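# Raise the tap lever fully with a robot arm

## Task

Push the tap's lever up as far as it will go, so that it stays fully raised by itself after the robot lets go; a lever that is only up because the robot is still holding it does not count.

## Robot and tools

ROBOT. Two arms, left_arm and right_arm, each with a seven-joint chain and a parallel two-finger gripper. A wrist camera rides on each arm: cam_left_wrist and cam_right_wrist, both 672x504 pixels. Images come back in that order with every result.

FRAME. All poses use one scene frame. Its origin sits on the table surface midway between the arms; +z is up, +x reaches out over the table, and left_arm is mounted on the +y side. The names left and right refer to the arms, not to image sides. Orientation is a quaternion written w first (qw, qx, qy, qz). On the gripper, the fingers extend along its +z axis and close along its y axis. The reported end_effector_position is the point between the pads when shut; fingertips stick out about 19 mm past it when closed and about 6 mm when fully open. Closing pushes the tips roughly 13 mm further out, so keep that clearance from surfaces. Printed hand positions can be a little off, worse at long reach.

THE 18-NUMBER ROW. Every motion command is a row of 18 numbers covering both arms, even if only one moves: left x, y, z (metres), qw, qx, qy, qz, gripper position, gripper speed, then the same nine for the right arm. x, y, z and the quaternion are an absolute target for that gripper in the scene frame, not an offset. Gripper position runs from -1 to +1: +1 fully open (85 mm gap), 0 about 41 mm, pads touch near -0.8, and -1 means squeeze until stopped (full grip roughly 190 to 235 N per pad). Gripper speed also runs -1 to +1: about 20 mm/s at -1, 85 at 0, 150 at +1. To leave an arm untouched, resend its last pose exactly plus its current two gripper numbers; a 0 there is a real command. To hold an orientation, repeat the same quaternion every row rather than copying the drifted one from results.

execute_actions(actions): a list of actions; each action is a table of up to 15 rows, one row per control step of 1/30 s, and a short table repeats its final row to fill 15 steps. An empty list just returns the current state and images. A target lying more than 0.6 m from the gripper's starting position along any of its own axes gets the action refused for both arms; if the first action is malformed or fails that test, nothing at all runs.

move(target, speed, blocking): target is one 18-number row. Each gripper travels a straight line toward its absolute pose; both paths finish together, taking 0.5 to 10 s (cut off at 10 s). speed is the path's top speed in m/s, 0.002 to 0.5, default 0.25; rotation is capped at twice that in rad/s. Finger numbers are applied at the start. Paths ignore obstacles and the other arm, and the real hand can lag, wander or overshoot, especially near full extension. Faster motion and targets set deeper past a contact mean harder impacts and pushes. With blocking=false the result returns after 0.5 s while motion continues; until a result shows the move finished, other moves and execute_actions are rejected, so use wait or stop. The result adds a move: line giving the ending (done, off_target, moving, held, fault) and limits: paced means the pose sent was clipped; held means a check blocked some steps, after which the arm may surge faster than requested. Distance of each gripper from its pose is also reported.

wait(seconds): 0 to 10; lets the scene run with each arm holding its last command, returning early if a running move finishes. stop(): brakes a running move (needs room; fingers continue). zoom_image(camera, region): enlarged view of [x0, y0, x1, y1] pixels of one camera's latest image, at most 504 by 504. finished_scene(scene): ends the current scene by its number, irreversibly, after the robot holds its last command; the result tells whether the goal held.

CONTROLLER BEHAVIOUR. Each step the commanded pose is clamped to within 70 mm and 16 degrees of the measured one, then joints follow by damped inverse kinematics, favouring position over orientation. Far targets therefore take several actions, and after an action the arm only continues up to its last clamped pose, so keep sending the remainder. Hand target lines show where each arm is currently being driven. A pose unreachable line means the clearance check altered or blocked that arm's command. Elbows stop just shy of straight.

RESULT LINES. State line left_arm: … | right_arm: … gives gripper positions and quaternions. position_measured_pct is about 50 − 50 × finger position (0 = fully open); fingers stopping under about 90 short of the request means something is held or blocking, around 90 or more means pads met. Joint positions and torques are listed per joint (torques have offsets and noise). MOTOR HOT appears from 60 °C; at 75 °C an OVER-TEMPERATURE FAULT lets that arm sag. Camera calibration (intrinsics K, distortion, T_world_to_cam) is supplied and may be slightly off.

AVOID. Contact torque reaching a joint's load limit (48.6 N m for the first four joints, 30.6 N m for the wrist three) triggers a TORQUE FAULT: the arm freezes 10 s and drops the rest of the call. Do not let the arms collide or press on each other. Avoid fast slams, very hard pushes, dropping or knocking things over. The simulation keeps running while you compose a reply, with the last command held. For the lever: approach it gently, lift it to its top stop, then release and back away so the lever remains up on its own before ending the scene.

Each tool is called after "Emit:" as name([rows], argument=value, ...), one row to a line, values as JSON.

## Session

Emit:
execute_actions(actions=[])

Scene clock: 0.00 s.
left_arm: end_effector_position=(+0.5017, +0.3557, +0.1995) position_measured_pct=0.0 end_effector_quat_wxyz=(+0.001, -0.070, +0.998, -0.001) | right_arm: end_effector_position=(+0.2371, +0.1108, +0.3292) position_measured_pct=0.0 end_effector_quat_wxyz=(+0.037, +0.802, -0.596, +0.010)
Joint positions: left_arm=[-0.053  0.433 -0.003  1.657  0.003  1.051  1.515] | right_arm=[-0.883  0.525 -0.185  1.08   0.102  1.621  2.352]
Joint velocities: left_arm=[-0.     0.    -0.001 -0.     0.001 -0.     0.   ] | right_arm=[-0.001 -0.002 -0.001 -0.001  0.    -0.    -0.001]
Joint torques (N m, as the joint torque sensors report them, + toward a larger angle): no reading
Hand target (left_arm): +0.502, +0.356, +0.199; +0.001, -0.070, +0.998, -0.001
Hand target (right_arm): +0.237, +0.111, +0.329; +0.037, +0.802, -0.596, +0.010
camera_calibration (this result's frames):
cam_left_wrist: T_world_to_cam=[[-0.105686, 0.993498, -0.042337, -0.283904], [0.994157, 0.104625, -0.026547, -0.466265], [-0.0219449, -0.0448953, -0.998751, 0.372407], [0, 0, 0, 1]] pos_world=[0.441708, 0.34756, 0.347544]
cam_right_wrist: T_world_to_cam=[[-0.957095, -0.288621, 0.0258111, 0.249034], [-0.289662, 0.955395, -0.0575933, 0.037862], [-0.00803715, -0.0625988, -0.998006, 0.484624], [0, 0, 0, 1]] pos_world=[0.253211, 0.0660403, 0.479411]

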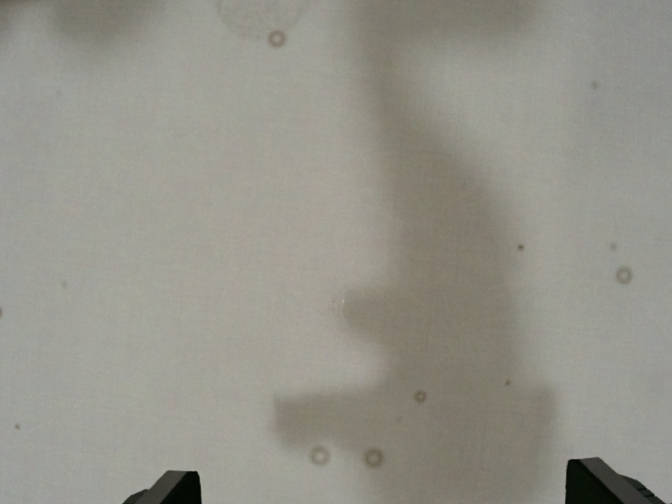

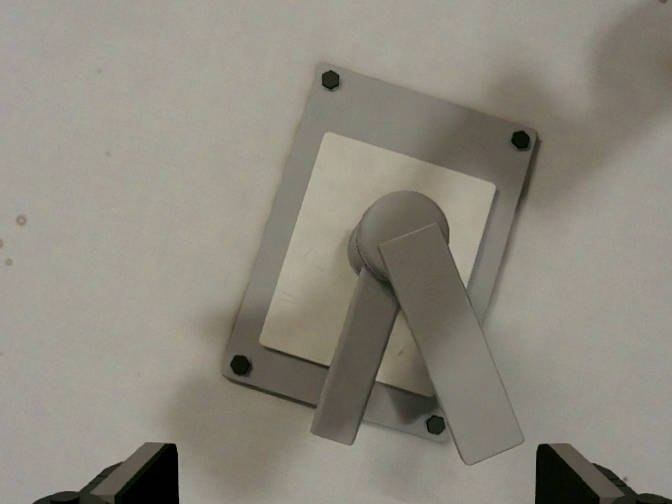

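Emit:
move(target=[0.240, 0.153, 0.12, 0.666, 0.238, -0.666, 0.238, -1, 1, 0.2371, 0.1108, 0.3292, 0.037, 0.802, -0.596, 0.010, 1, 0], speed=0.3)

Scene clock: 46.47 s.
left_arm: end_effector_position=(+0.2397, +0.1528, +0.1188) position_measured_pct=91.7 end_effector_quat_wxyz=(+0.665, +0.240, -0.666, +0.236) | right_arm: end_effector_position=(+0.2371, +0.1108, +0.3292) position_measured_pct=0.0 end_effector_quat_wxyz=(+0.037, +0.802, -0.596, +0.010)
Joint positions: left_arm=[-0.111  1.217  0.084  1.823  0.466  1.623  1.691] | right_arm=[-0.883  0.524 -0.185  1.081  0.101  1.621  2.352]
Joint velocities: left_arm=[-0.     0.011 -0.003 -0.     0.002  0.001 -0.002] | right_arm=[-0.001 -0.001  0.     0.001  0.     0.    -0.   ]
Joint torques (N m, as the joint torque sensors report them, + toward a larger angle): left_arm=[  0.19 -17.29   2.64   1.86   0.43   2.97   0.15] | right_arm=[  0.24 -18.84   0.09  -8.91   0.26   0.02   0.01]
Hand target (left_arm): +0.240, +0.153, +0.119; +0.666, +0.240, -0.666, +0.236
Hand target (right_arm): +0.237, +0.111, +0.329; +0.037, +0.802, -0.596, +0.010
Off the commanded pose (left_arm): 0.001 m, 0 deg.
Off the commanded pose (right_arm): 0.000 m, 0 deg.
move: done
camera_calibration (this result's frames):
cam_left_wrist: T_world_to_cam=[[-0.664704, 0.7465, -0.0301038, 0.0568573], [0.000660898, -0.0397063, -0.999211, 0.189091], [-0.747106, -0.6642, 0.0258996, 0.423747], [0, 0, 0, 1]] pos_world=[0.354253, 0.246517, 0.179678]
cam_right_wrist: T_world_to_cam=[[-0.957313, -0.287894, 0.0258776, 0.249008], [-0.288933, 0.955665, -0.0567744, 0.0374334], [-0.00838527, -0.0618277, -0.998052, 0.48468], [0, 0, 0, 1]] pos_world=[0.253258, 0.0658806, 0.479417]

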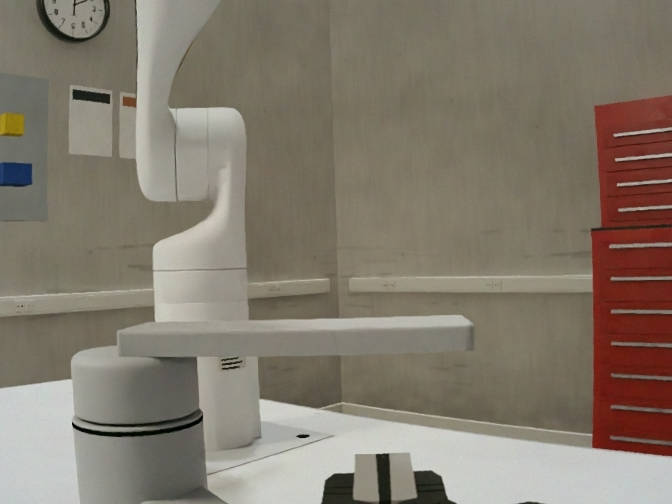

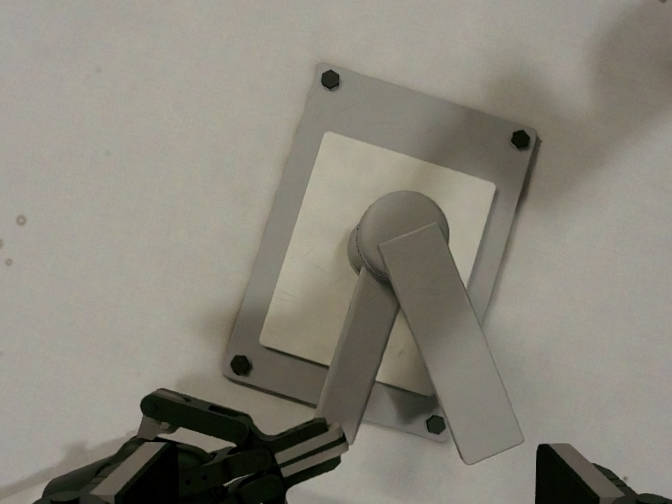

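Emit:
move(target=[0.1710, 0.1121, 0.12, 0.666, 0.238, -0.666, 0.238, -1, 1, 0.2371, 0.1108, 0.3292, 0.037, 0.802, -0.596, 0.010, 1, 0], speed=0.12)

Scene clock: 61.57 s.
left_arm: end_effector_position=(+0.1710, +0.1123, +0.1198) position_measured_pct=91.7 end_effector_quat_wxyz=(+0.666, +0.238, -0.666, +0.238) | right_arm: end_effector_position=(+0.2371, +0.1108, +0.3292) position_measured_pct=0.0 end_effector_quat_wxyz=(+0.037, +0.802, -0.596, +0.010)
Joint positions: left_arm=[-0.06   1.222  0.109  2.054  0.531  1.404  1.593] | right_arm=[-0.883  0.524 -0.185  1.081  0.101  1.621  2.352]
Joint velocities: left_arm=[ 0.001  0.001  0.001  0.     0.001 -0.001 -0.   ] | right_arm=[ 0.  0.  0.  0. -0.  0.  0.]
Joint torques (N m, as the joint torque sensors report them, + toward a larger angle): left_arm=[  0.23 -15.83   2.22   4.     0.03   2.94   0.16] | right_arm=[  0.29 -18.87   0.07  -8.97   0.3    0.06   0.11]
Hand target (left_arm): +0.171, +0.112, +0.120; +0.666, +0.238, -0.666, +0.238
Hand target (right_arm): +0.237, +0.111, +0.329; +0.037, +0.802, -0.596, +0.010
Off the commanded pose (left_arm): 0.000 m, 0 deg.
Off the commanded pose (right_arm): 0.000 m, 0 deg.
move: done
camera_calibration (this result's frames):
cam_left_wrist: T_world_to_cam=[[-0.6644, 0.746619, -0.0336605, 0.0418524], [0.00102972, -0.0441236, -0.999026, 0.188908], [-0.747377, -0.663787, 0.0285469, 0.345082], [0, 0, 0, 1]] pos_world=[0.285518, 0.206148, 0.180282]
cam_right_wrist: T_world_to_cam=[[-0.957313, -0.287892, 0.025878, 0.249008], [-0.288931, 0.955665, -0.0567747, 0.0374336], [-0.00838568, -0.0618282, -0.998052, 0.48468], [0, 0, 0, 1]] pos_world=[0.253258, 0.0658803, 0.479417]

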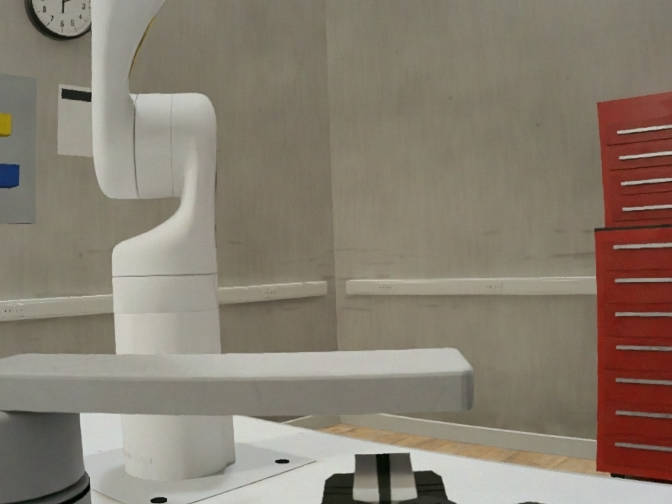

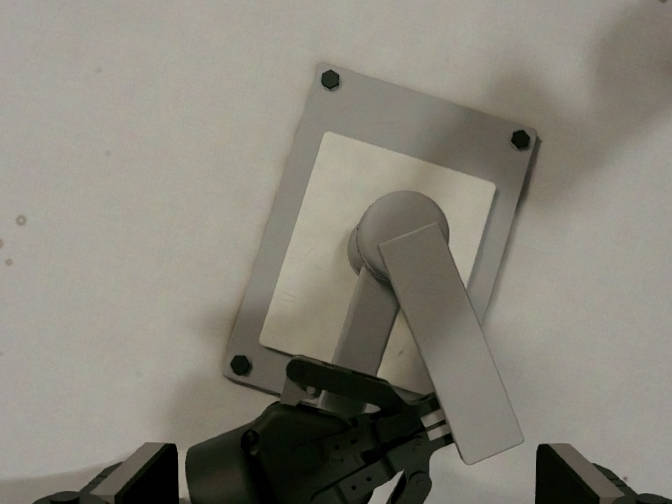

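Emit:
move(target=[0.174, 0.108, 0.182, 0.666, 0.238, -0.666, 0.238, -1, 1, 0.2371, 0.1108, 0.3292, 0.037, 0.802, -0.596, 0.010, 1, 0], speed=0.06)

Scene clock: 65.83 s.
left_arm: end_effector_position=(+0.1752, +0.1095, +0.1744) position_measured_pct=91.7 end_effector_quat_wxyz=(+0.660, +0.240, -0.672, +0.235) | right_arm: end_effector_position=(+0.2371, +0.1108, +0.3292) position_measured_pct=0.0 end_effector_quat_wxyz=(+0.037, +0.802, -0.596, +0.010)
Joint positions: left_arm=[-0.064  1.059  0.133  2.112  0.545  1.471  1.659] | right_arm=[-0.883  0.524 -0.185  1.081  0.101  1.621  2.352]
Joint velocities: left_arm=[-0.013 -0.004  0.019 -0.    -0.007 -0.011  0.014] | right_arm=[ 0.    -0.003 -0.     0.001 -0.    -0.    -0.001]
Joint torques (N m, as the joint torque sensors report them, + toward a larger angle): left_arm=[ -0.9  -17.59   6.93   7.25   2.53  10.47   0.05] | right_arm=[  0.16 -18.6   -0.03  -8.97   0.31   0.     0.03]
Hand target (left_arm): +0.174, +0.108, +0.182; +0.666, +0.238, -0.666, +0.238
Hand target (right_arm): +0.237, +0.111, +0.329; +0.037, +0.802, -0.596, +0.010
Off the commanded pose (left_arm): 0.008 m, 1 deg.
Off the commanded pose (right_arm): 0.000 m, 0 deg.
move: off_target (left_arm)
camera_calibration (this result's frames):
cam_left_wrist: T_world_to_cam=[[-0.663028, 0.747864, -0.0330689, 0.0480757], [0.0142855, -0.0315263, -0.999401, 0.239719], [-0.748458, -0.663103, 0.0102192, 0.348096], [0, 0, 0, 1]] pos_world=[0.288987, 0.202427, 0.237608]
cam_right_wrist: T_world_to_cam=[[-0.957313, -0.287892, 0.025878, 0.249008], [-0.288931, 0.955665, -0.0567748, 0.0374335], [-0.0083857, -0.0618282, -0.998052, 0.48468], [0, 0, 0, 1]] pos_world=[0.253258, 0.0658803, 0.479417]

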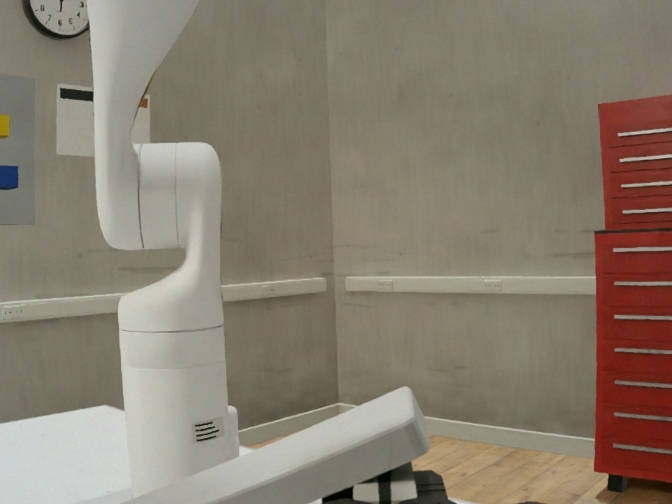

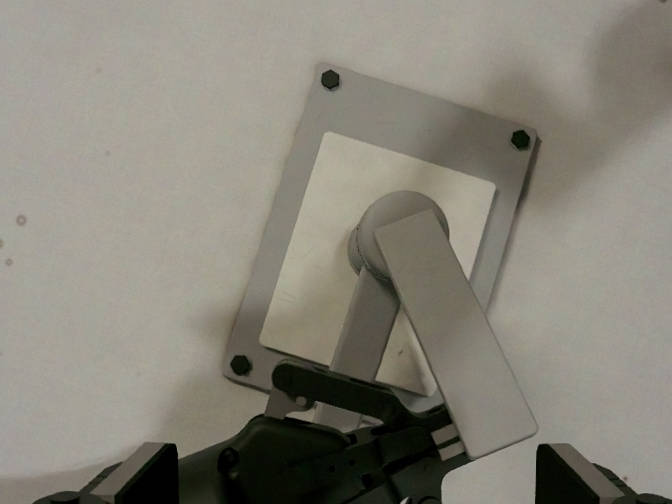

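Emit:
wait(seconds=0.5)

Scene clock: 69.33 s.
left_arm: end_effector_position=(+0.1752, +0.1095, +0.1744) position_measured_pct=91.7 end_effector_quat_wxyz=(+0.660, +0.240, -0.672, +0.235) | right_arm: end_effector_position=(+0.2371, +0.1108, +0.3292) position_measured_pct=0.0 end_effector_quat_wxyz=(+0.037, +0.802, -0.596, +0.010)
Joint positions: left_arm=[-0.064  1.058  0.133  2.111  0.544  1.47   1.659] | right_arm=[-0.883  0.524 -0.185  1.081  0.101  1.621  2.352]
Joint velocities: left_arm=[ 0.001  0.     0.     0.     0.     0.    -0.002] | right_arm=[-0.001 -0.001  0.     0.     0.    -0.    -0.   ]
Joint torques (N m, as the joint torque sensors report them, + toward a larger angle): left_arm=[ -0.6  -17.55   6.96   7.35   3.09  10.66   0.09] | right_arm=[  0.41 -18.76   0.04  -9.09   0.38  -0.09   0.13]
Hand target (left_arm): +0.174, +0.108, +0.182; +0.666, +0.238, -0.666, +0.238
Hand target (right_arm): +0.237, +0.111, +0.329; +0.037, +0.802, -0.596, +0.010
Off the commanded pose (left_arm): 0.008 m, 1 deg.
Off the commanded pose (right_arm): 0.000 m, 0 deg.
wait: 0.50 s; at rest from the start
camera_calibration (this result's frames):
cam_left_wrist: T_world_to_cam=[[-0.662841, 0.748015, -0.0334177, 0.0481022], [0.015084, -0.0312818, -0.999397, 0.239557], [-0.748609, -0.662945, 0.00945178, 0.348302], [0, 0, 0, 1]] pos_world=[0.289012, 0.202418, 0.237728]
cam_right_wrist: T_world_to_cam=[[-0.957313, -0.287892, 0.0258781, 0.249008], [-0.288931, 0.955665, -0.0567749, 0.0374337], [-0.00838572, -0.0618283, -0.998052, 0.48468], [0, 0, 0, 1]] pos_world=[0.253258, 0.0658803, 0.479417]

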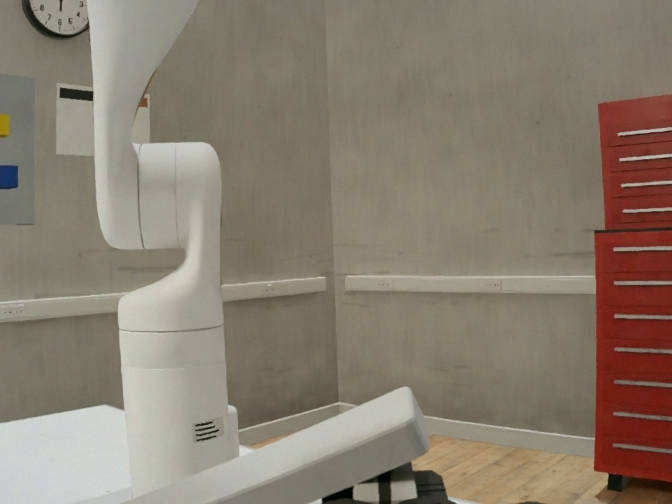

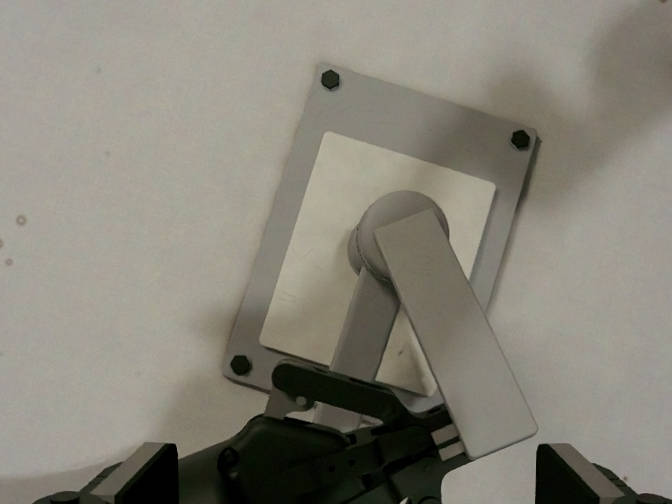

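Emit:
zoom_image(camera="cam_left_wrist", region=[100, 340, 500, 504])

Region (100, 340, 500, 504) of cam_left_wrist's 672x504 image, scaled by 1.260; it fills the top 207 rows of this view, and the rest is white.

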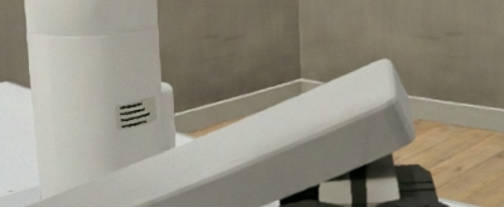

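Emit:
move(target=[0.190, 0.122, 0.160, 0.666, 0.238, -0.666, 0.238, -1, 1, 0.2371, 0.1108, 0.3292, 0.037, 0.802, -0.596, 0.010, 1, 0], speed=0.1)

Scene clock: 79.57 s.
left_arm: end_effector_position=(+0.1900, +0.1220, +0.1601) position_measured_pct=91.7 end_effector_quat_wxyz=(+0.666, +0.238, -0.666, +0.238) | right_arm: end_effector_position=(+0.2371, +0.1108, +0.3292) position_measured_pct=0.0 end_effector_quat_wxyz=(+0.037, +0.802, -0.596, +0.010)
Joint positions: left_arm=[-0.085  1.112  0.121  2.043  0.515  1.508  1.66 ] | right_arm=[-0.883  0.524 -0.185  1.081  0.101  1.621  2.352]
Joint velocities: left_arm=[ 0.     0.006 -0.001 -0.002  0.     0.001  0.   ] | right_arm=[-0.001 -0.     0.    -0.002  0.     0.    -0.001]
Joint torques (N m, as the joint torque sensors report them, + toward a larger angle): left_arm=[  0.07 -15.49   2.54   2.78   0.45   2.69   0.12] | right_arm=[  0.18 -18.73   0.1   -8.85   0.32   0.08   0.07]
Hand target (left_arm): +0.190, +0.122, +0.160; +0.666, +0.238, -0.666, +0.238
Hand target (right_arm): +0.237, +0.111, +0.329; +0.037, +0.802, -0.596, +0.010
Off the commanded pose (left_arm): 0.000 m, 0 deg.
Off the commanded pose (right_arm): 0.000 m, 0 deg.
move: done
camera_calibration (this result's frames):
cam_left_wrist: T_world_to_cam=[[-0.66418, 0.746779, -0.0344347, 0.0486097], [0.00147968, -0.0447487, -0.998997, 0.229566], [-0.747571, -0.663565, 0.0286162, 0.364598], [0, 0, 0, 1]] pos_world=[0.304509, 0.215906, 0.220576]
cam_right_wrist: T_world_to_cam=[[-0.957313, -0.287892, 0.0258781, 0.249007], [-0.288931, 0.955665, -0.0567748, 0.0374336], [-0.00838574, -0.0618282, -0.998052, 0.48468], [0, 0, 0, 1]] pos_world=[0.253258, 0.0658803, 0.479417]

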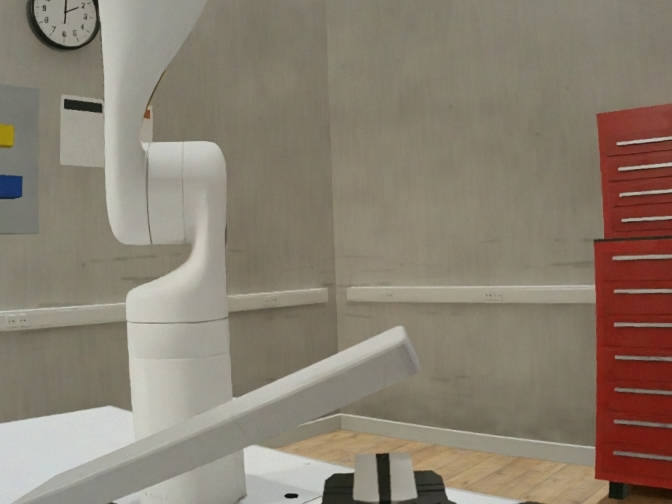

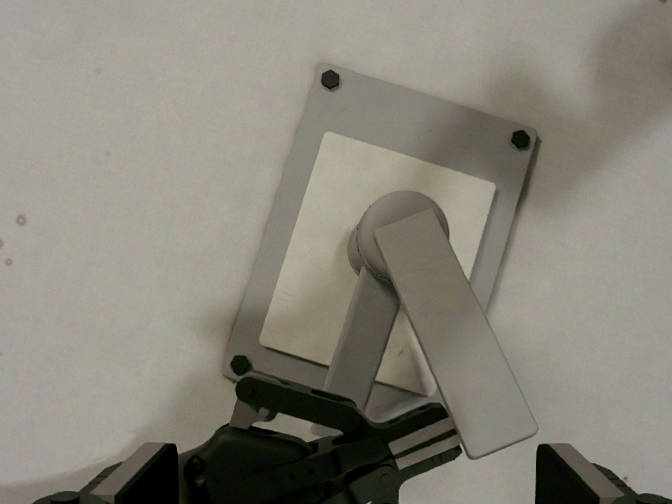

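Emit:
finished_scene(scene=2)

The scene is finished: the task was done.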